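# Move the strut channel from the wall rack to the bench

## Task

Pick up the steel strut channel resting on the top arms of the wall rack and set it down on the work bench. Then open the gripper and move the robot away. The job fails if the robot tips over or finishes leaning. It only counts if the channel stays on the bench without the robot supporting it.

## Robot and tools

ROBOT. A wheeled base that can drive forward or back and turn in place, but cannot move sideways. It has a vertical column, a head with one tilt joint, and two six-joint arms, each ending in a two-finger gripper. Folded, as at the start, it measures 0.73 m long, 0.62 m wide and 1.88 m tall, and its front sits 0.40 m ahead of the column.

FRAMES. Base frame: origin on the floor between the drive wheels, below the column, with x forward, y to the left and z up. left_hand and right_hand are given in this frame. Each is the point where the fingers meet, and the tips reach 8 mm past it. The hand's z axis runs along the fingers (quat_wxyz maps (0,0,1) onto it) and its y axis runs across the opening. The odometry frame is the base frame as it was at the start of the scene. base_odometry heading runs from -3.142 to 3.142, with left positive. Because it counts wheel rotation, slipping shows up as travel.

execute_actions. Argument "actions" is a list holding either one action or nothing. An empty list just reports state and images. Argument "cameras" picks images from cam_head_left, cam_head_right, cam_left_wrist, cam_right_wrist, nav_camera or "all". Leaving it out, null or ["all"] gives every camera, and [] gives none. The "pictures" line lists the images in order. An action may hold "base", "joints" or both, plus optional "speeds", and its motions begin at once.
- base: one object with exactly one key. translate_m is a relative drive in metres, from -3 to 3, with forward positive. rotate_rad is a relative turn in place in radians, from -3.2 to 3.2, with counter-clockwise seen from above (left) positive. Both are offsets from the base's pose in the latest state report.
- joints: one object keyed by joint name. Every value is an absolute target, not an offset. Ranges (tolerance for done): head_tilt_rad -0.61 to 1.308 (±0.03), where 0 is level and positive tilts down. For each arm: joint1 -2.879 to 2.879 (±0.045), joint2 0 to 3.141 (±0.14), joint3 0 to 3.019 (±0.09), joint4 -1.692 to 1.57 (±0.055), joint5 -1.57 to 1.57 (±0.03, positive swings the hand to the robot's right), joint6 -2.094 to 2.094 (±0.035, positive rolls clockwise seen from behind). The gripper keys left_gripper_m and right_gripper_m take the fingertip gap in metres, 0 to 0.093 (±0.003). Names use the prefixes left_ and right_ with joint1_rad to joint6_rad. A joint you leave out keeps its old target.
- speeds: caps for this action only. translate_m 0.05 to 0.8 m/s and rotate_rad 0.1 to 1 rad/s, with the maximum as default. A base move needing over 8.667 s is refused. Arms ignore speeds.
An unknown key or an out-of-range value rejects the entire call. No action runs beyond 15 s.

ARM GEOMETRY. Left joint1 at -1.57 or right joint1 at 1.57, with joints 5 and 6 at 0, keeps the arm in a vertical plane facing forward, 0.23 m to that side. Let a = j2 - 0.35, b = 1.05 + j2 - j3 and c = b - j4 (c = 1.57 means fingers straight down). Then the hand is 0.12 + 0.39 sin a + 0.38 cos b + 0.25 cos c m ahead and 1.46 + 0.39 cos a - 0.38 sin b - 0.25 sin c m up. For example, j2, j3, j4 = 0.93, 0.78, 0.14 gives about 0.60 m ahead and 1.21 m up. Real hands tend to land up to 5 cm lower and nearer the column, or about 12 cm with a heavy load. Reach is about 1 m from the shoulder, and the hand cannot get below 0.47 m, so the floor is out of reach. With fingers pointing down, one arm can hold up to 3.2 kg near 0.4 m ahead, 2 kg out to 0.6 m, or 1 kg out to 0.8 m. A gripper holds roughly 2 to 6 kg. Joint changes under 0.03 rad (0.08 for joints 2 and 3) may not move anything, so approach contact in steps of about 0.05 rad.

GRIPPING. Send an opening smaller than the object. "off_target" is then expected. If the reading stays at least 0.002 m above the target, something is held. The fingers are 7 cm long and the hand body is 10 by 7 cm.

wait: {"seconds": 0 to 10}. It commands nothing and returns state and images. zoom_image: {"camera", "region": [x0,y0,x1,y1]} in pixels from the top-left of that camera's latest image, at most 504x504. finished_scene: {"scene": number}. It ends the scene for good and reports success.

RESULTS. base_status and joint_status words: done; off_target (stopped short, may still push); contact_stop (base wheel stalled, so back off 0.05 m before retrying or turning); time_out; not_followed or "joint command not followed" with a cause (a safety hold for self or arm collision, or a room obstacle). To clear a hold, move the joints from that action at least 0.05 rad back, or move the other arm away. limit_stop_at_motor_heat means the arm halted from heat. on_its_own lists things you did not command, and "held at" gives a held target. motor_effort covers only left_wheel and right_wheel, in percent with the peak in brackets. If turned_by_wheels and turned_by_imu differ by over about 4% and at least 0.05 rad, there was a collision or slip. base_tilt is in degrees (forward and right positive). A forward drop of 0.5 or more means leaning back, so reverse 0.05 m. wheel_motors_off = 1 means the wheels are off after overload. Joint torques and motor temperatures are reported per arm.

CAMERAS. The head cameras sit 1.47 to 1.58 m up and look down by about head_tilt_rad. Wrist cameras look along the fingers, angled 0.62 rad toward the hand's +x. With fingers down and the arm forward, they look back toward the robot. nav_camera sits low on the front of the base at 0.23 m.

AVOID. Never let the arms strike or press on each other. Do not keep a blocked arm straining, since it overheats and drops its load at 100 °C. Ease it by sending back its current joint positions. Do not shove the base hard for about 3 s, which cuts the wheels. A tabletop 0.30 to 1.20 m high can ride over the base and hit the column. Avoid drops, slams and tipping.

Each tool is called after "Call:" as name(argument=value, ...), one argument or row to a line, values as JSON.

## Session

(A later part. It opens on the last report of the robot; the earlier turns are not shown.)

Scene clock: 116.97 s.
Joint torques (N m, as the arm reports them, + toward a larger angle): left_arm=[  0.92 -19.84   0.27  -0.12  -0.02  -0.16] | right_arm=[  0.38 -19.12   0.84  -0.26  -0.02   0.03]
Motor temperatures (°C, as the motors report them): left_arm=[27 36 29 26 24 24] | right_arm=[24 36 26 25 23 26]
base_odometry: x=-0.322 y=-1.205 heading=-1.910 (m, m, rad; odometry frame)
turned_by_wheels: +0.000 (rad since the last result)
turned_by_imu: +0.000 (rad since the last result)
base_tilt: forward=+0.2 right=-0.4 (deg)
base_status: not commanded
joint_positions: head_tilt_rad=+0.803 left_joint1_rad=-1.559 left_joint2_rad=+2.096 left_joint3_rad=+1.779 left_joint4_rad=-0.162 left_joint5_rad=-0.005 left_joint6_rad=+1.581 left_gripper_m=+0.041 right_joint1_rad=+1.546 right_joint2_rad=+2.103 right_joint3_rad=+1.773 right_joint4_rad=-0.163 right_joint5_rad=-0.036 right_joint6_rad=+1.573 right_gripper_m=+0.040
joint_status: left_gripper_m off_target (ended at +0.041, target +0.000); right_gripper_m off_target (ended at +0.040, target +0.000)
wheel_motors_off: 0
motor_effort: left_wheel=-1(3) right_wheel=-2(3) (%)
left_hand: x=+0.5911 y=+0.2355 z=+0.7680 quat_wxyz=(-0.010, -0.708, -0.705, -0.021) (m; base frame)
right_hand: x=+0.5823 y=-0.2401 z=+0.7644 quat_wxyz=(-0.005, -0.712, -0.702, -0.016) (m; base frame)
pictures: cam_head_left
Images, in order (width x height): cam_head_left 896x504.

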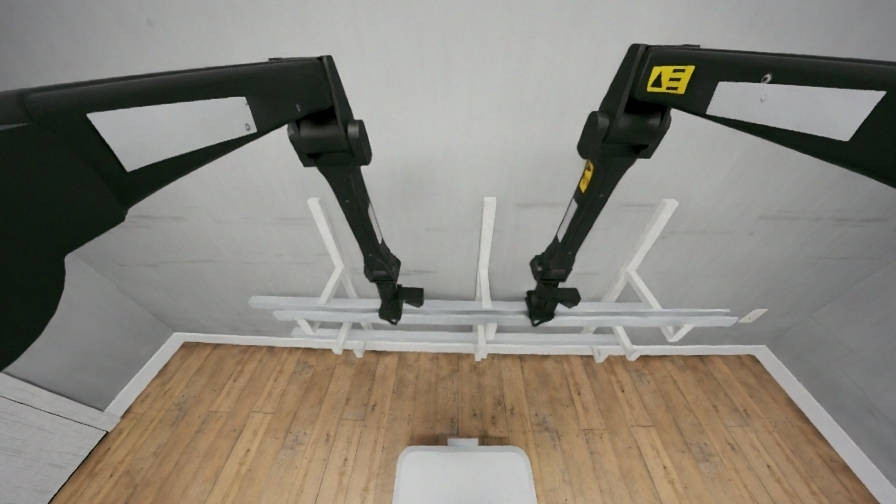

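Both hold. Lift straight up first to clear lips.

Call:
execute_actions(
  actions=[
    {"joints":{"left_joint2_rad":1.7,"right_joint2_rad":1.7,"left_joint3_rad":1.38,"right_joint3_rad":1.38}},
  ],
  cameras=[],
)

Call:
execute_actions(
  actions=[
    {"joints":{"left_joint2_rad":1.25,"right_joint2_rad":1.25,"left_joint3_rad":1.05,"right_joint3_rad":1.05,"left_joint4_rad":-0.32,"right_joint4_rad":-0.32}},
  ],
  cameras=["cam_head_left"],
)

Scene clock: 138.37 s.
Joint torques (N m, as the arm reports them, + toward a larger angle): left_arm=[  0.85 -23.59   2.     0.66   0.29  -0.41] | right_arm=[  0.51 -27.79   0.07  -1.6   -0.16  -0.27]
Motor temperatures (°C, as the motors report them): left_arm=[27 38 28 26 24 24] | right_arm=[24 38 26 25 23 26]
base_odometry: x=-0.322 y=-1.205 heading=-1.910 (m, m, rad; odometry frame)
turned_by_wheels: +0.000 (rad since the last result)
turned_by_imu: -0.001 (rad since the last result)
base_tilt: forward=+0.2 right=-0.3 (deg)
base_status: not commanded
joint_positions: head_tilt_rad=+0.803 left_joint1_rad=-1.559 left_joint2_rad=+1.754 left_joint3_rad=+1.372 left_joint4_rad=-0.192 left_joint5_rad=-0.013 left_joint6_rad=+1.613 left_gripper_m=+0.041 right_joint1_rad=+1.546 right_joint2_rad=+1.828 right_joint3_rad=+1.388 right_joint4_rad=-0.133 right_joint5_rad=-0.032 right_joint6_rad=+1.599 right_gripper_m=+0.041
joint_status: all done
wheel_motors_off: 0
motor_effort: left_wheel=+1(6) right_wheel=-2(7) (%)
left_hand: x=+0.5449 y=+0.2352 z=+0.8952 quat_wxyz=(+0.026, -0.719, -0.694, +0.010) (m; base frame)
right_hand: x=+0.5268 y=-0.2380 z=+0.8644 quat_wxyz=(+0.021, -0.721, -0.692, +0.014) (m; base frame)
pictures: none
No camera images: the call's "cameras" was empty. Leave "cameras" out to get every camera's image.

Scene clock: 139.97 s.
Joint torques (N m, as the arm reports them, + toward a larger angle): left_arm=[  0.64 -20.89   3.41   0.7    0.23  -0.43] | right_arm=[  0.98 -25.79   1.8   -1.79  -0.23  -0.24]
Motor temperatures (°C, as the motors report them): left_arm=[27 38 28 26 24 24] | right_arm=[24 38 26 25 23 26]
base_odometry: x=-0.322 y=-1.205 heading=-1.910 (m, m, rad; odometry frame)
turned_by_wheels: +0.000 (rad since the last result)
turned_by_imu: +0.000 (rad since the last result)
base_tilt: forward=+0.3 right=-0.5 (deg)
base_status: not commanded
joint_positions: head_tilt_rad=+0.803 left_joint1_rad=-1.556 left_joint2_rad=+1.292 left_joint3_rad=+1.039 left_joint4_rad=-0.334 left_joint5_rad=-0.011 left_joint6_rad=+1.613 left_gripper_m=+0.041 right_joint1_rad=+1.543 right_joint2_rad=+1.371 right_joint3_rad=+1.045 right_joint4_rad=-0.280 right_joint5_rad=-0.031 right_joint6_rad=+1.596 right_gripper_m=+0.041
joint_status: all done
wheel_motors_off: 0
motor_effort: left_wheel=+1(5) right_wheel=-2(4) (%)
left_hand: x=+0.5225 y=+0.2350 z=+1.0681 quat_wxyz=(+0.030, -0.719, -0.694, +0.014) (m; base frame)
right_hand: x=+0.5074 y=-0.2363 z=+1.0365 quat_wxyz=(+0.031, -0.721, -0.692, +0.027) (m; base frame)
pictures: cam_head_left
Images, in order (width x height): cam_head_left 896x504.

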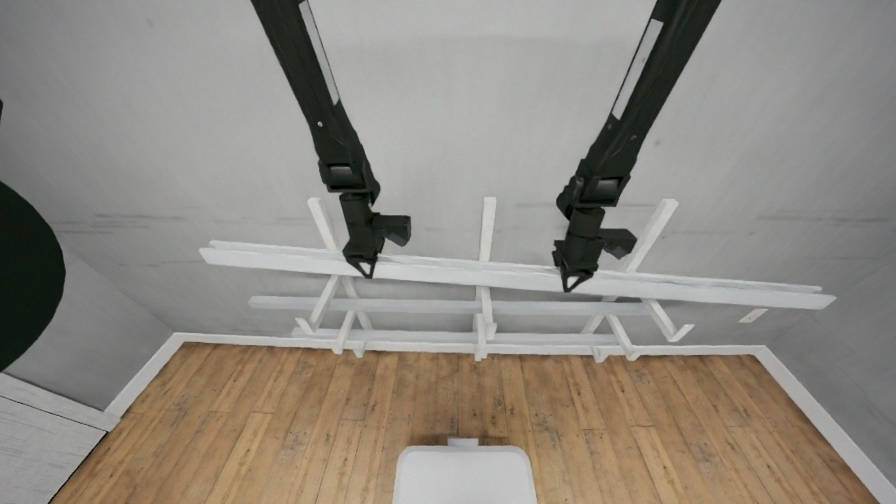

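Held, slightly tilted. Back off and turn around.

Call:
execute_actions(
  actions=[
    {"base":{"translate_m":-0.5},"speeds":{"translate_m":0.3},"joints":{"head_tilt_rad":0.4}},
  ],
  cameras=[],
)

Call:
execute_actions(
  actions=[
    {"base":{"rotate_rad":3.14},"speeds":{"rotate_rad":0.5}},
  ],
  cameras=["cam_head_left","nav_camera"],
)

Scene clock: 147.67 s.
Joint torques (N m, as the arm reports them, + toward a larger angle): left_arm=[  0.71 -21.33   3.83   0.75   0.22  -0.4 ] | right_arm=[  1.02 -26.25   2.06  -1.79  -0.24  -0.18]
Motor temperatures (°C, as the motors report them): left_arm=[27 38 28 26 24 24] | right_arm=[24 40 26 25 23 26]
base_odometry: x=-0.156 y=-0.733 heading=-1.909 (m, m, rad; odometry frame)
turned_by_wheels: +0.001 (rad since the last result)
turned_by_imu: +0.000 (rad since the last result)
base_tilt: forward=+0.2 right=-0.4 (deg)
base_status: done
joint_positions: head_tilt_rad=+0.419 left_joint1_rad=-1.556 left_joint2_rad=+1.298 left_joint3_rad=+1.032 left_joint4_rad=-0.337 left_joint5_rad=-0.011 left_joint6_rad=+1.610 left_gripper_m=+0.041 right_joint1_rad=+1.543 right_joint2_rad=+1.375 right_joint3_rad=+1.040 right_joint4_rad=-0.282 right_joint5_rad=-0.030 right_joint6_rad=+1.593 right_gripper_m=+0.041
joint_status: all done
wheel_motors_off: 0
motor_effort: left_wheel=+1(59) right_wheel=-1(32) (%)
left_hand: x=+0.5152 y=+0.2349 z=+1.0649 quat_wxyz=(+0.036, -0.718, -0.695, +0.020) (m; base frame)
right_hand: x=+0.5022 y=-0.2364 z=+1.0349 quat_wxyz=(+0.035, -0.720, -0.692, +0.031) (m; base frame)
pictures: none
No camera images: the call's "cameras" was empty. Leave "cameras" out to get every camera's image.

Scene clock: 154.83 s.
Joint torques (N m, as the arm reports them, + toward a larger angle): left_arm=[  0.57 -21.33   3.73   0.73   0.11  -0.35] | right_arm=[  0.58 -26.2    1.67  -1.75  -0.21  -0.11]
Motor temperatures (°C, as the motors report them): left_arm=[27 39 28 26 24 24] | right_arm=[24 41 26 25 23 26]
base_odometry: x=-0.156 y=-0.733 heading=+1.231 (m, m, rad; odometry frame)
turned_by_wheels: +3.140 (rad since the last result)
turned_by_imu: +3.143 (rad since the last result)
base_tilt: forward=+0.2 right=-0.4 (deg)
base_status: done
joint_positions: head_tilt_rad=+0.419 left_joint1_rad=-1.553 left_joint2_rad=+1.298 left_joint3_rad=+1.032 left_joint4_rad=-0.335 left_joint5_rad=-0.008 left_joint6_rad=+1.604 left_gripper_m=+0.041 right_joint1_rad=+1.543 right_joint2_rad=+1.375 right_joint3_rad=+1.047 right_joint4_rad=-0.282 right_joint5_rad=-0.030 right_joint6_rad=+1.587 right_gripper_m=+0.041
joint_status: not commanded
wheel_motors_off: 0
motor_effort: left_wheel=-4(49) right_wheel=+3(45) (%)
left_hand: x=+0.5156 y=+0.2358 z=+1.0649 quat_wxyz=(+0.035, -0.715, -0.698, +0.020) (m; base frame)
right_hand: x=+0.5068 y=-0.2362 z=+1.0351 quat_wxyz=(+0.032, -0.718, -0.695, +0.028) (m; base frame)
pictures: cam_head_left, nav_camera
Images, in order (width x height): cam_head_left 896x504, nav_camera 896x504.

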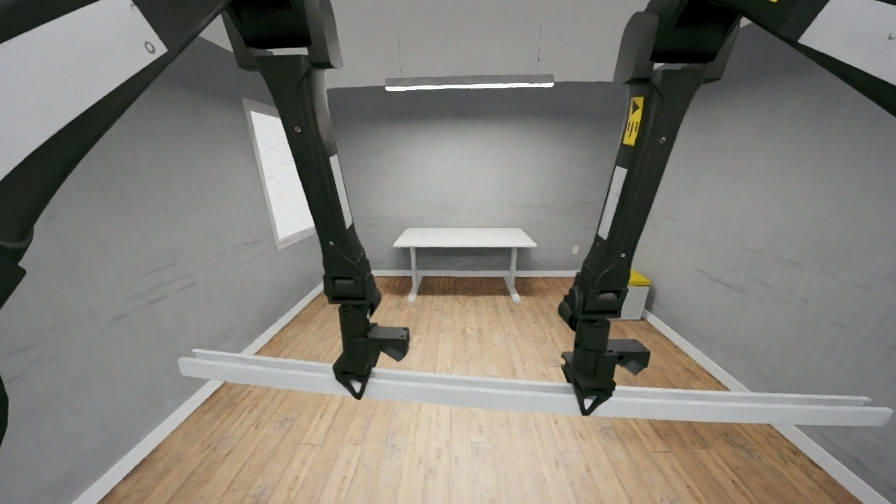

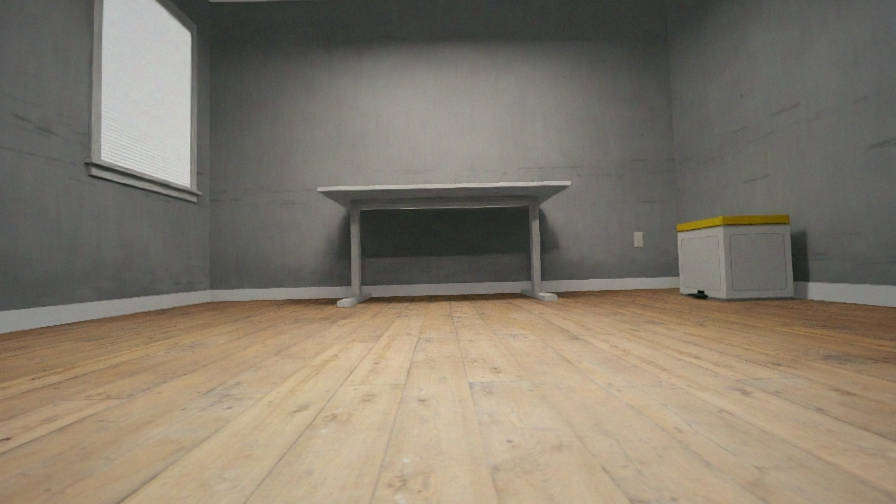

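Call:
execute_actions(
  actions=[
    {"base":{"rotate_rad":0.06}},
  ],
  cameras=[],
)

Call:
execute_actions(
  actions=[
    {"base":{"translate_m":1.6},"speeds":{"translate_m":0.5},"joints":{"head_tilt_rad":0.7}},
  ],
  cameras=["cam_head_left","nav_camera"],
)

Scene clock: 161.70 s.
Joint torques (N m, as the arm reports them, + toward a larger angle): left_arm=[  0.21 -21.27   3.73   0.62   0.08  -0.36] | right_arm=[  0.88 -26.19   1.66  -1.74  -0.21  -0.16]
Motor temperatures (°C, as the motors report them): left_arm=[27 39 28 26 24 24] | right_arm=[24 42 26 25 23 26]
base_odometry: x=-0.156 y=-0.733 heading=+1.290 (m, m, rad; odometry frame)
turned_by_wheels: +0.060 (rad since the last result)
turned_by_imu: +0.059 (rad since the last result)
base_tilt: forward=+0.2 right=-0.6 (deg)
base_status: done
joint_positions: head_tilt_rad=+0.419 left_joint1_rad=-1.551 left_joint2_rad=+1.298 left_joint3_rad=+1.032 left_joint4_rad=-0.333 left_joint5_rad=-0.008 left_joint6_rad=+1.605 left_gripper_m=+0.041 right_joint1_rad=+1.545 right_joint2_rad=+1.376 right_joint3_rad=+1.048 right_joint4_rad=-0.282 right_joint5_rad=-0.031 right_joint6_rad=+1.588 right_gripper_m=+0.041
joint_status: not commanded
wheel_motors_off: 0
motor_effort: left_wheel=-4(30) right_wheel=+3(26) (%)
left_hand: x=+0.5162 y=+0.2368 z=+1.0649 quat_wxyz=(+0.035, -0.715, -0.698, +0.019) (m; base frame)
right_hand: x=+0.5067 y=-0.2349 z=+1.0350 quat_wxyz=(+0.033, -0.718, -0.695, +0.027) (m; base frame)
pictures: none
No camera images: the call's "cameras" was empty. Leave "cameras" out to get every camera's image.

Scene clock: 166.27 s.
Joint torques (N m, as the arm reports them, + toward a larger angle): left_arm=[  0.46 -21.37   3.89   0.45   0.09  -0.35] | right_arm=[  0.59 -26.44   1.69  -1.63  -0.21  -0.13]
Motor temperatures (°C, as the motors report them): left_arm=[27 39 28 26 24 24] | right_arm=[24 42 26 25 23 26]
base_odometry: x=+0.287 y=+0.804 heading=+1.291 (m, m, rad; odometry frame)
turned_by_wheels: +0.001 (rad since the last result)
turned_by_imu: +0.000 (rad since the last result)
base_tilt: forward=+0.2 right=-0.3 (deg)
base_status: done
joint_positions: head_tilt_rad=+0.703 left_joint1_rad=-1.551 left_joint2_rad=+1.301 left_joint3_rad=+1.032 left_joint4_rad=-0.327 left_joint5_rad=-0.008 left_joint6_rad=+1.604 left_gripper_m=+0.041 right_joint1_rad=+1.545 right_joint2_rad=+1.377 right_joint3_rad=+1.050 right_joint4_rad=-0.283 right_joint5_rad=-0.031 right_joint6_rad=+1.587 right_gripper_m=+0.041
joint_status: all done
wheel_motors_off: 0
motor_effort: left_wheel=+2(53) right_wheel=-2(51) (%)
left_hand: x=+0.5163 y=+0.2368 z=+1.0638 quat_wxyz=(+0.034, -0.715, -0.698, +0.017) (m; base frame)
right_hand: x=+0.5073 y=-0.2350 z=+1.0347 quat_wxyz=(+0.033, -0.717, -0.695, +0.027) (m; base frame)
pictures: cam_head_left, nav_camera
Images, in order (width x height): cam_head_left 896x504, nav_camera 896x504.

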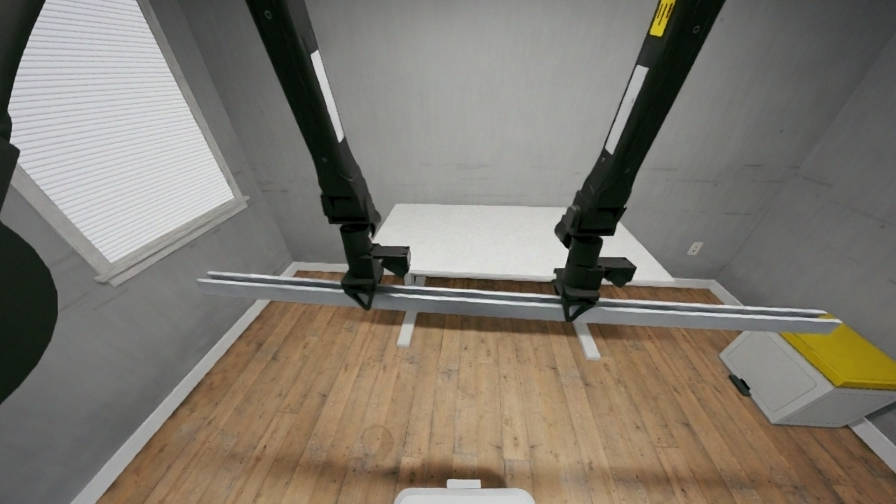

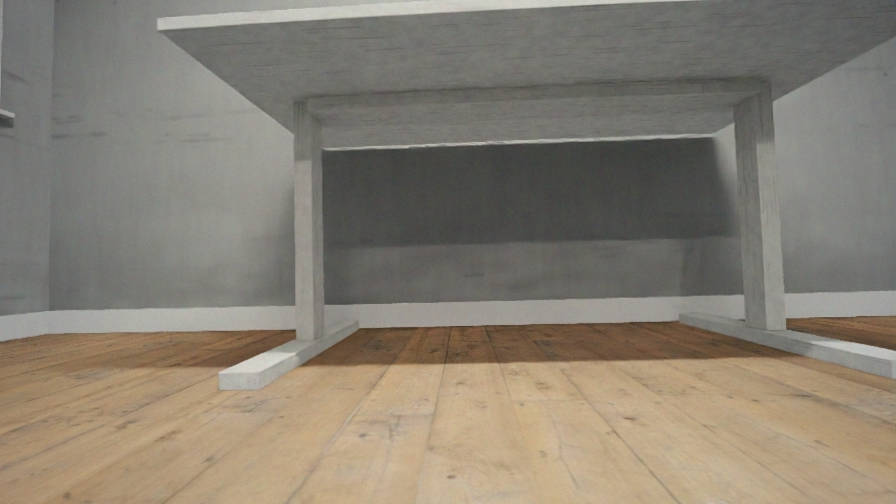

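Call:
execute_actions(
  actions=[
    {"base":{"rotate_rad":-0.16}},
  ],
  cameras=[],
)

Call:
execute_actions(
  actions=[
    {"base":{"translate_m":0.6},"speeds":{"translate_m":0.3},"joints":{"head_tilt_rad":0.9}},
  ],
  cameras=["cam_head_left","nav_camera"],
)

Scene clock: 174.23 s.
Joint torques (N m, as the arm reports them, + toward a larger angle): left_arm=[  1.34 -21.58   3.83   0.54   0.17  -0.38] | right_arm=[  1.07 -26.5    1.84  -1.68  -0.15  -0.16]
Motor temperatures (°C, as the motors report them): left_arm=[27 39 29 26 24 24] | right_arm=[24 43 26 25 23 26]
base_odometry: x=+0.287 y=+0.805 heading=+1.132 (m, m, rad; odometry frame)
turned_by_wheels: -0.159 (rad since the last result)
turned_by_imu: -0.158 (rad since the last result)
base_tilt: forward=+0.2 right=-0.5 (deg)
base_status: done
joint_positions: head_tilt_rad=+0.703 left_joint1_rad=-1.560 left_joint2_rad=+1.301 left_joint3_rad=+1.032 left_joint4_rad=-0.330 left_joint5_rad=-0.010 left_joint6_rad=+1.608 left_gripper_m=+0.041 right_joint1_rad=+1.536 right_joint2_rad=+1.377 right_joint3_rad=+1.043 right_joint4_rad=-0.283 right_joint5_rad=-0.032 right_joint6_rad=+1.589 right_gripper_m=+0.041
joint_status: not commanded
wheel_motors_off: 0
motor_effort: left_wheel=+0(41) right_wheel=-1(43) (%)
left_hand: x=+0.5156 y=+0.2321 z=+1.0638 quat_wxyz=(+0.033, -0.718, -0.695, +0.021) (m; base frame)
right_hand: x=+0.5030 y=-0.2397 z=+1.0344 quat_wxyz=(+0.034, -0.720, -0.693, +0.032) (m; base frame)
pictures: none
No camera images: the call's "cameras" was empty. Leave "cameras" out to get every camera's image.

Scene clock: 177.33 s.
Joint torques (N m, as the arm reports them, + toward a larger angle): left_arm=[  1.1  -21.9    3.74   0.4    0.15  -0.34] | right_arm=[  1.14 -26.57   1.54  -1.65  -0.18  -0.1 ]
Motor temperatures (°C, as the motors report them): left_arm=[27 40 29 26 24 24] | right_arm=[24 43 26 25 23 26]
base_odometry: x=+0.542 y=+1.348 heading=+1.131 (m, m, rad; odometry frame)
turned_by_wheels: -0.001 (rad since the last result)
turned_by_imu: -0.002 (rad since the last result)
base_tilt: forward=+0.3 right=-0.5 (deg)
base_status: done
joint_positions: head_tilt_rad=+0.902 left_joint1_rad=-1.560 left_joint2_rad=+1.302 left_joint3_rad=+1.032 left_joint4_rad=-0.326 left_joint5_rad=-0.009 left_joint6_rad=+1.602 left_gripper_m=+0.041 right_joint1_rad=+1.536 right_joint2_rad=+1.377 right_joint3_rad=+1.049 right_joint4_rad=-0.284 right_joint5_rad=-0.031 right_joint6_rad=+1.584 right_gripper_m=+0.041
joint_status: all done
wheel_motors_off: 0
motor_effort: left_wheel=-2(44) right_wheel=+3(55) (%)
left_hand: x=+0.5161 y=+0.2321 z=+1.0632 quat_wxyz=(+0.032, -0.716, -0.698, +0.020) (m; base frame)
right_hand: x=+0.5063 y=-0.2399 z=+1.0345 quat_wxyz=(+0.032, -0.718, -0.695, +0.031) (m; base frame)
pictures: cam_head_left, nav_camera
Images, in order (width x height): cam_head_left 896x504, nav_camera 896x504.

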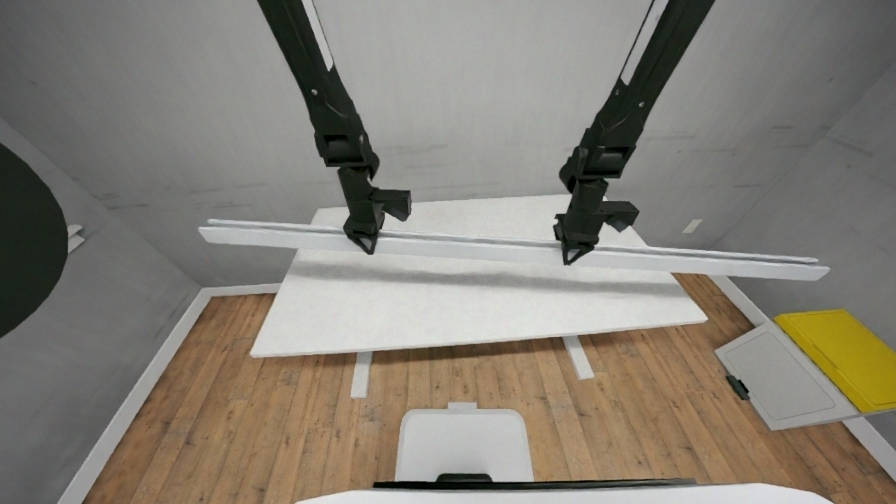

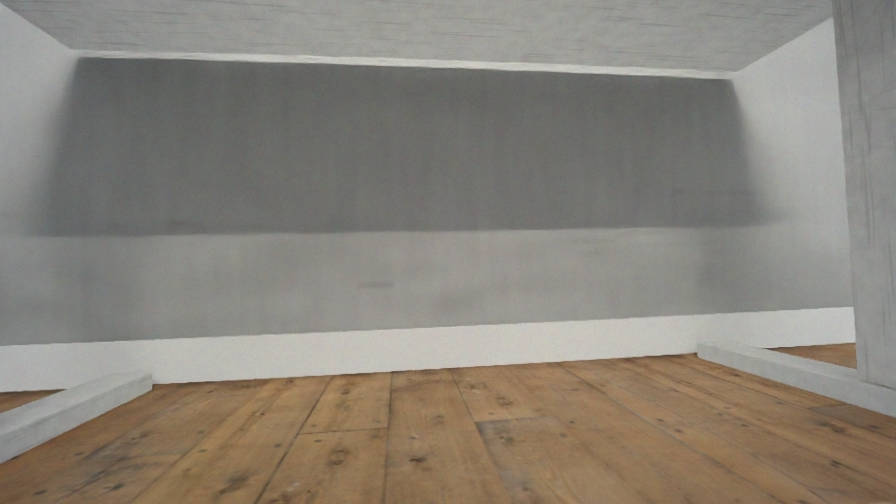

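Over the table. Lower stepwise.

Call:
execute_actions(
  actions=[
    {"joints":{"left_joint2_rad":1.75,"right_joint2_rad":1.8,"left_joint3_rad":1.4,"right_joint3_rad":1.4,"left_joint4_rad":-0.17,"right_joint4_rad":-0.17}},
  ],
  cameras=["cam_head_left"],
)

Scene clock: 182.93 s.
Joint torques (N m, as the arm reports them, + toward a larger angle): left_arm=[  1.09 -25.23   2.52   0.42   0.05  -0.45] | right_arm=[  0.22 -28.11  -2.06  -1.5   -0.06  -0.24]
Motor temperatures (°C, as the motors report them): left_arm=[27 40 29 26 24 24] | right_arm=[24 44 26 25 23 26]
base_odometry: x=+0.542 y=+1.348 heading=+1.131 (m, m, rad; odometry frame)
turned_by_wheels: +0.000 (rad since the last result)
turned_by_imu: -0.001 (rad since the last result)
base_tilt: forward=+0.3 right=-0.4 (deg)
base_status: not commanded
joint_positions: head_tilt_rad=+0.902 left_joint1_rad=-1.561 left_joint2_rad=+1.832 left_joint3_rad=+1.377 left_joint4_rad=-0.178 left_joint5_rad=-0.007 left_joint6_rad=+1.617 left_gripper_m=+0.041 right_joint1_rad=+1.543 right_joint2_rad=+1.941 right_joint3_rad=+1.428 right_joint4_rad=-0.137 right_joint5_rad=-0.035 right_joint6_rad=+1.600 right_gripper_m=+0.041
joint_status: right_joint2_rad off_target (ended at +1.941, target +1.800); the others done
wheel_motors_off: 0
motor_effort: left_wheel=-3(9) right_wheel=+5(6) (%)
left_hand: x=+0.5069 y=+0.2329 z=+0.8635 quat_wxyz=(+0.043, -0.721, -0.691, +0.034) (m; base frame)
right_hand: x=+0.4813 y=-0.2400 z=+0.8212 quat_wxyz=(+0.048, -0.722, -0.689, +0.041) (m; base frame)
pictures: cam_head_left
Images, in order (width x height): cam_head_left 896x504.

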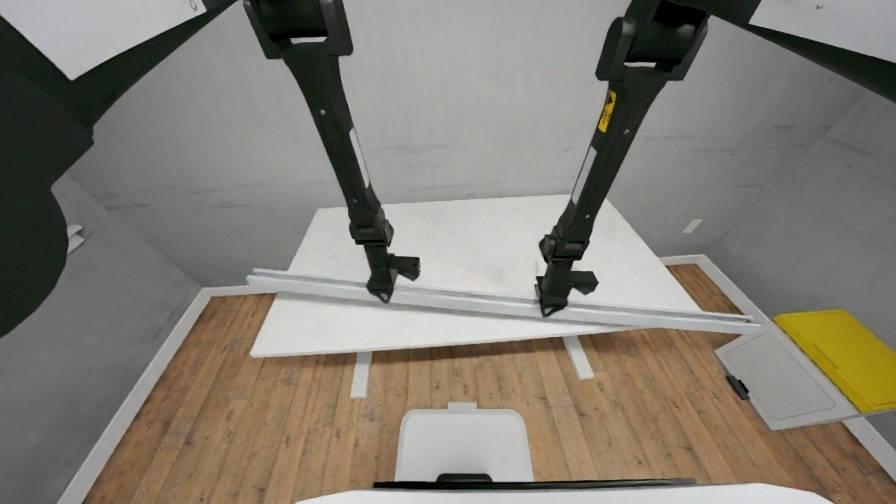

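Call:
execute_actions(
  actions=[
    {"base":{"translate_m":0.13},"speeds":{"translate_m":0.2}},
  ],
  cameras=[],
)

Call:
execute_actions(
  actions=[
    {"joints":{"left_joint2_rad":1.95,"right_joint2_rad":1.95,"left_joint3_rad":1.62,"right_joint3_rad":1.58}},
  ],
  cameras=["cam_head_left"],
)

Scene clock: 191.20 s.
Joint torques (N m, as the arm reports them, + toward a larger angle): left_arm=[  1.13 -25.09   1.69   0.48   0.05  -0.5 ] | right_arm=[  0.58 -27.69  -2.12  -1.7   -0.05  -0.34]
Motor temperatures (°C, as the motors report them): left_arm=[27 41 28 26 24 24] | right_arm=[24 45 26 25 23 26]
base_odometry: x=+0.598 y=+1.465 heading=+1.130 (m, m, rad; odometry frame)
turned_by_wheels: -0.001 (rad since the last result)
turned_by_imu: -0.001 (rad since the last result)
base_tilt: forward=+0.2 right=-0.4 (deg)
base_status: done
joint_positions: head_tilt_rad=+0.902 left_joint1_rad=-1.561 left_joint2_rad=+1.826 left_joint3_rad=+1.388 left_joint4_rad=-0.179 left_joint5_rad=-0.007 left_joint6_rad=+1.623 left_gripper_m=+0.041 right_joint1_rad=+1.543 right_joint2_rad=+1.936 right_joint3_rad=+1.433 right_joint4_rad=-0.135 right_joint5_rad=-0.035 right_joint6_rad=+1.605 right_gripper_m=+0.041
joint_status: not commanded
wheel_motors_off: 0
motor_effort: left_wheel=-1(33) right_wheel=+2(35) (%)
left_hand: x=+0.5164 y=+0.2330 z=+0.8658 quat_wxyz=(+0.038, -0.723, -0.689, +0.029) (m; base frame)
right_hand: x=+0.4880 y=-0.2401 z=+0.8230 quat_wxyz=(+0.044, -0.724, -0.687, +0.037) (m; base frame)
pictures: none
No camera images: the call's "cameras" was empty. Leave "cameras" out to get every camera's image.

Scene clock: 192.27 s.
Joint torques (N m, as the arm reports them, + toward a larger angle): left_arm=[  1.1  -24.72   2.47   0.55  -0.18  -0.55] | right_arm=[  0.45 -26.9   -0.84  -1.72  -0.16  -0.44]
Motor temperatures (°C, as the motors report them): left_arm=[27 41 28 26 24 24] | right_arm=[24 45 26 25 23 26]
base_odometry: x=+0.598 y=+1.465 heading=+1.130 (m, m, rad; odometry frame)
turned_by_wheels: +0.000 (rad since the last result)
turned_by_imu: +0.000 (rad since the last result)
base_tilt: forward=+0.2 right=-0.5 (deg)
base_status: not commanded
joint_positions: head_tilt_rad=+0.902 left_joint1_rad=-1.561 left_joint2_rad=+2.016 left_joint3_rad=+1.602 left_joint4_rad=-0.181 left_joint5_rad=-0.002 left_joint6_rad=+1.626 left_gripper_m=+0.041 right_joint1_rad=+1.544 right_joint2_rad=+2.071 right_joint3_rad=+1.596 right_joint4_rad=-0.133 right_joint5_rad=-0.032 right_joint6_rad=+1.613 right_gripper_m=+0.041
joint_status: all done
wheel_motors_off: 0
motor_effort: left_wheel=-2(3) right_wheel=+3(3) (%)
left_hand: x=+0.5314 y=+0.2328 z=+0.7934 quat_wxyz=(+0.028, -0.724, -0.689, +0.022) (m; base frame)
right_hand: x=+0.5020 y=-0.2417 z=+0.7709 quat_wxyz=(+0.032, -0.727, -0.686, +0.027) (m; base frame)
pictures: cam_head_left
Images, in order (width x height): cam_head_left 896x504.

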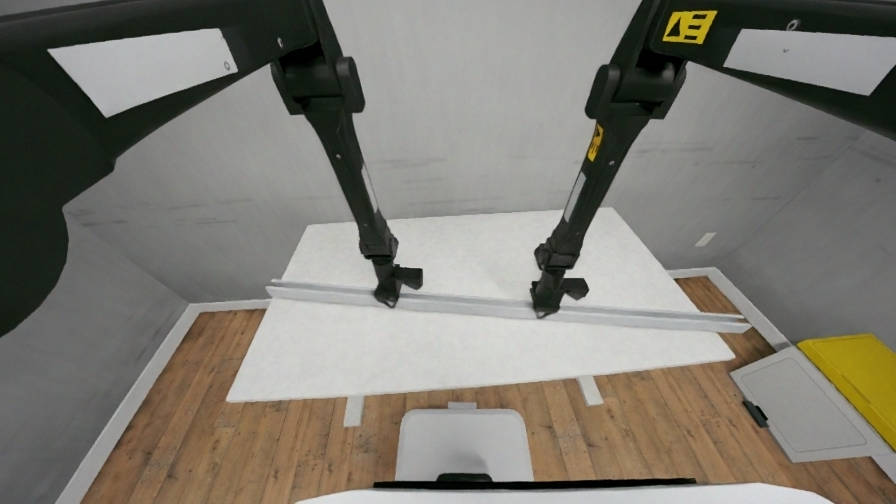

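Call:
execute_actions(
  actions=[
    {"joints":{"left_joint2_rad":2.1,"right_joint2_rad":2.08,"left_joint3_rad":1.77,"right_joint3_rad":1.71}},
  ],
  cameras=["cam_head_left"],
)

Scene clock: 197.00 s.
Joint torques (N m, as the arm reports them, + toward a larger angle): left_arm=[  1.05 -24.05   2.07   0.45  -0.21  -0.41] | right_arm=[  0.63 -24.68  -0.17  -1.34  -0.16  -0.27]
Motor temperatures (°C, as the motors report them): left_arm=[27 41 28 26 24 24] | right_arm=[24 45 26 25 23 27]
base_odometry: x=+0.598 y=+1.465 heading=+1.130 (m, m, rad; odometry frame)
turned_by_wheels: +0.000 (rad since the last result)
turned_by_imu: +0.000 (rad since the last result)
base_tilt: forward=+0.3 right=-0.4 (deg)
base_status: not commanded
joint_positions: head_tilt_rad=+0.902 left_joint1_rad=-1.561 left_joint2_rad=+2.165 left_joint3_rad=+1.758 left_joint4_rad=-0.176 left_joint5_rad=-0.001 left_joint6_rad=+1.610 left_gripper_m=+0.041 right_joint1_rad=+1.544 right_joint2_rad=+2.172 right_joint3_rad=+1.721 right_joint4_rad=-0.142 right_joint5_rad=-0.032 right_joint6_rad=+1.599 right_gripper_m=+0.041
joint_status: all done
wheel_motors_off: 0
motor_effort: left_wheel=-1(4) right_wheel=+2(3) (%)
left_hand: x=+0.5266 y=+0.2331 z=+0.7370 quat_wxyz=(+0.024, -0.719, -0.695, +0.018) (m; base frame)
right_hand: x=+0.5068 y=-0.2428 z=+0.7331 quat_wxyz=(+0.027, -0.722, -0.691, +0.022) (m; base frame)
pictures: cam_head_left
Images, in order (width x height): cam_head_left 896x504.

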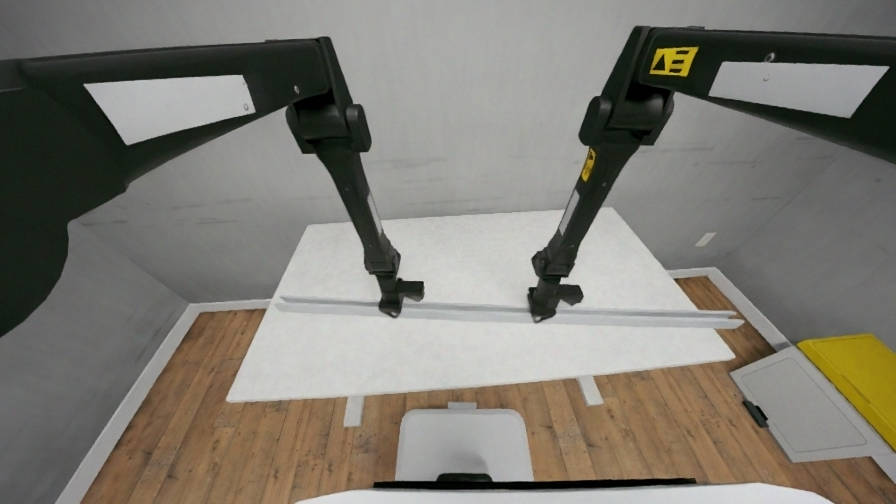

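Call:
execute_actions(
  actions=[
    {"joints":{"left_joint2_rad":2.2,"right_joint2_rad":2.18,"left_joint3_rad":1.87,"right_joint3_rad":1.81}},
  ],
  cameras=["cam_head_left"],
)

Scene clock: 205.83 s.
Joint torques (N m, as the arm reports them, + toward a larger angle): left_arm=[  1.1  -17.28   5.52   1.36  -0.24  -0.43] | right_arm=[  0.59 -17.73   2.77   0.07  -0.17  -0.31]
Motor temperatures (°C, as the motors report them): left_arm=[27 42 28 26 24 24] | right_arm=[24 45 26 25 23 27]
base_odometry: x=+0.598 y=+1.465 heading=+1.130 (m, m, rad; odometry frame)
turned_by_wheels: +0.000 (rad since the last result)
turned_by_imu: +0.000 (rad since the last result)
base_tilt: forward=+0.2 right=-0.6 (deg)
base_status: not commanded
joint_positions: head_tilt_rad=+0.902 left_joint1_rad=-1.561 left_joint2_rad=+2.176 left_joint3_rad=+1.827 left_joint4_rad=-0.203 left_joint5_rad=+0.000 left_joint6_rad=+1.613 left_gripper_m=+0.041 right_joint1_rad=+1.544 right_joint2_rad=+2.181 right_joint3_rad=+1.786 right_joint4_rad=-0.174 right_joint5_rad=-0.032 right_joint6_rad=+1.603 right_gripper_m=+0.041
joint_status: all done
wheel_motors_off: 0
motor_effort: left_wheel=+1(2) right_wheel=+6(5) (%)
left_hand: x=+0.5546 y=+0.2328 z=+0.7356 quat_wxyz=(+0.013, -0.720, -0.694, +0.008) (m; base frame)
right_hand: x=+0.5326 y=-0.2432 z=+0.7315 quat_wxyz=(+0.019, -0.723, -0.690, +0.013) (m; base frame)
pictures: cam_head_left
Images, in order (width x height): cam_head_left 896x504.

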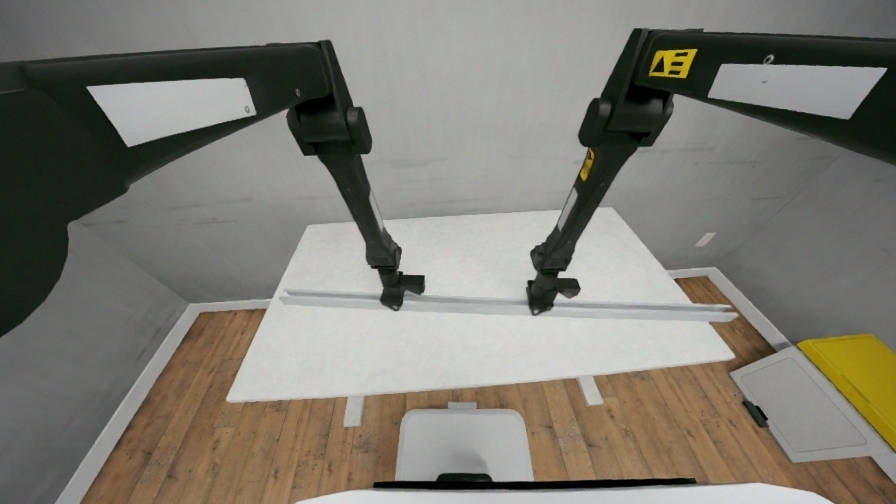

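Resting now. Release and retreat.

Call:
execute_actions(
  actions=[
    {"joints":{"left_gripper_m":0.09,"right_gripper_m":0.09}},
  ],
  cameras=[],
)

Call:
execute_actions(
  actions=[
    {"joints":{"left_joint2_rad":1.75,"right_joint2_rad":1.75,"left_joint3_rad":1.4,"right_joint3_rad":1.4}},
  ],
  cameras=[],
)

Call:
execute_actions(
  actions=[
    {"base":{"translate_m":-0.7},"joints":{"left_joint2_rad":1.1,"right_joint2_rad":1.1,"left_joint3_rad":1.0,"right_joint3_rad":1.0,"left_joint4_rad":-0.42,"right_joint4_rad":-0.42}},
  ],
  cameras=["cam_head_left"],
)

Scene clock: 215.90 s.
Joint torques (N m, as the arm reports them, + toward a larger angle): left_arm=[  1.12 -18.03   3.16   0.67  -0.09  -0.18] | right_arm=[  0.59 -18.19   1.97   0.06  -0.13  -0.06]
Motor temperatures (°C, as the motors report them): left_arm=[27 40 29 26 24 24] | right_arm=[24 43 26 25 23 27]
base_odometry: x=+0.598 y=+1.465 heading=+1.130 (m, m, rad; odometry frame)
turned_by_wheels: +0.000 (rad since the last result)
turned_by_imu: +0.000 (rad since the last result)
base_tilt: forward=+0.2 right=-0.5 (deg)
base_status: not commanded
joint_positions: head_tilt_rad=+0.902 left_joint1_rad=-1.561 left_joint2_rad=+2.179 left_joint3_rad=+1.856 left_joint4_rad=-0.180 left_joint5_rad=-0.003 left_joint6_rad=+1.584 left_gripper_m=+0.090 right_joint1_rad=+1.544 right_joint2_rad=+2.181 right_joint3_rad=+1.800 right_joint4_rad=-0.174 right_joint5_rad=-0.033 right_joint6_rad=+1.581 right_gripper_m=+0.090
joint_status: all done
wheel_motors_off: 0
motor_effort: left_wheel=-1(1) right_wheel=+4(6) (%)
left_hand: x=+0.5765 y=+0.2335 z=+0.7363 quat_wxyz=(-0.003, -0.710, -0.704, -0.011) (m; base frame)
right_hand: x=+0.5414 y=-0.2431 z=+0.7321 quat_wxyz=(+0.014, -0.716, -0.698, +0.008) (m; base frame)
pictures: none
No camera images: the call's "cameras" was empty. Leave "cameras" out to get every camera's image.

Scene clock: 217.33 s.
Joint torques (N m, as the arm reports them, + toward a larger angle): left_arm=[  1.1  -18.59   1.1    0.46  -0.08  -0.18] | right_arm=[  0.5  -17.64   1.38   0.08  -0.12  -0.06]
Motor temperatures (°C, as the motors report them): left_arm=[27 40 29 26 24 24] | right_arm=[24 43 26 25 23 27]
base_odometry: x=+0.598 y=+1.465 heading=+1.130 (m, m, rad; odometry frame)
turned_by_wheels: +0.000 (rad since the last result)
turned_by_imu: +0.000 (rad since the last result)
base_tilt: forward=+0.2 right=-0.4 (deg)
base_status: not commanded
joint_positions: head_tilt_rad=+0.902 left_joint1_rad=-1.561 left_joint2_rad=+1.734 left_joint3_rad=+1.408 left_joint4_rad=-0.172 left_joint5_rad=-0.004 left_joint6_rad=+1.583 left_gripper_m=+0.090 right_joint1_rad=+1.544 right_joint2_rad=+1.735 right_joint3_rad=+1.404 right_joint4_rad=-0.173 right_joint5_rad=-0.033 right_joint6_rad=+1.580 right_gripper_m=+0.090
joint_status: all done
wheel_motors_off: 0
motor_effort: left_wheel=-2(2) right_wheel=+2(3) (%)
left_hand: x=+0.5835 y=+0.2322 z=+0.9060 quat_wxyz=(-0.005, -0.710, -0.704, -0.013) (m; base frame)
right_hand: x=+0.5800 y=-0.2395 z=+0.9053 quat_wxyz=(-0.004, -0.715, -0.699, -0.010) (m; base frame)
pictures: none
No camera images: the call's "cameras" was empty. Leave "cameras" out to get every camera's image.

Scene clock: 220.20 s.
Joint torques (N m, as the arm reports them, + toward a larger angle): left_arm=[  1.   -15.71   3.4    0.41  -0.08  -0.17] | right_arm=[  0.71 -14.58   3.55   0.02  -0.12  -0.05]
Motor temperatures (°C, as the motors report them): left_arm=[27 40 29 26 24 24] | right_arm=[24 42 26 25 23 27]
base_odometry: x=+0.299 y=+0.832 heading=+1.130 (m, m, rad; odometry frame)
turned_by_wheels: -0.001 (rad since the last result)
turned_by_imu: -0.001 (rad since the last result)
base_tilt: forward=+0.2 right=-0.5 (deg)
base_status: done
joint_positions: head_tilt_rad=+0.902 left_joint1_rad=-1.561 left_joint2_rad=+1.084 left_joint3_rad=+1.007 left_joint4_rad=-0.420 left_joint5_rad=-0.004 left_joint6_rad=+1.583 left_gripper_m=+0.090 right_joint1_rad=+1.544 right_joint2_rad=+1.085 right_joint3_rad=+0.999 right_joint4_rad=-0.419 right_joint5_rad=-0.033 right_joint6_rad=+1.579 right_gripper_m=+0.090
joint_status: all done
wheel_motors_off: 0
motor_effort: left_wheel=-1(48) right_wheel=+2(54) (%)
left_hand: x=+0.5540 y=+0.2300 z=+1.1504 quat_wxyz=(-0.005, -0.710, -0.705, -0.013) (m; base frame)
right_hand: x=+0.5491 y=-0.2333 z=+1.1488 quat_wxyz=(-0.003, -0.714, -0.700, -0.010) (m; base frame)
pictures: cam_head_left
Images, in order (width x height): cam_head_left 896x504.

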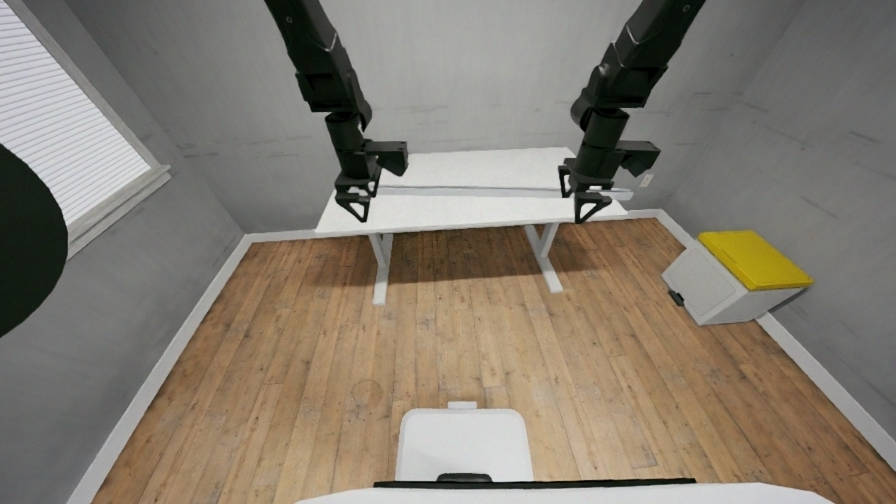

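Call:
finished_scene(
  scene=2,
)

The scene is finished: the task was done.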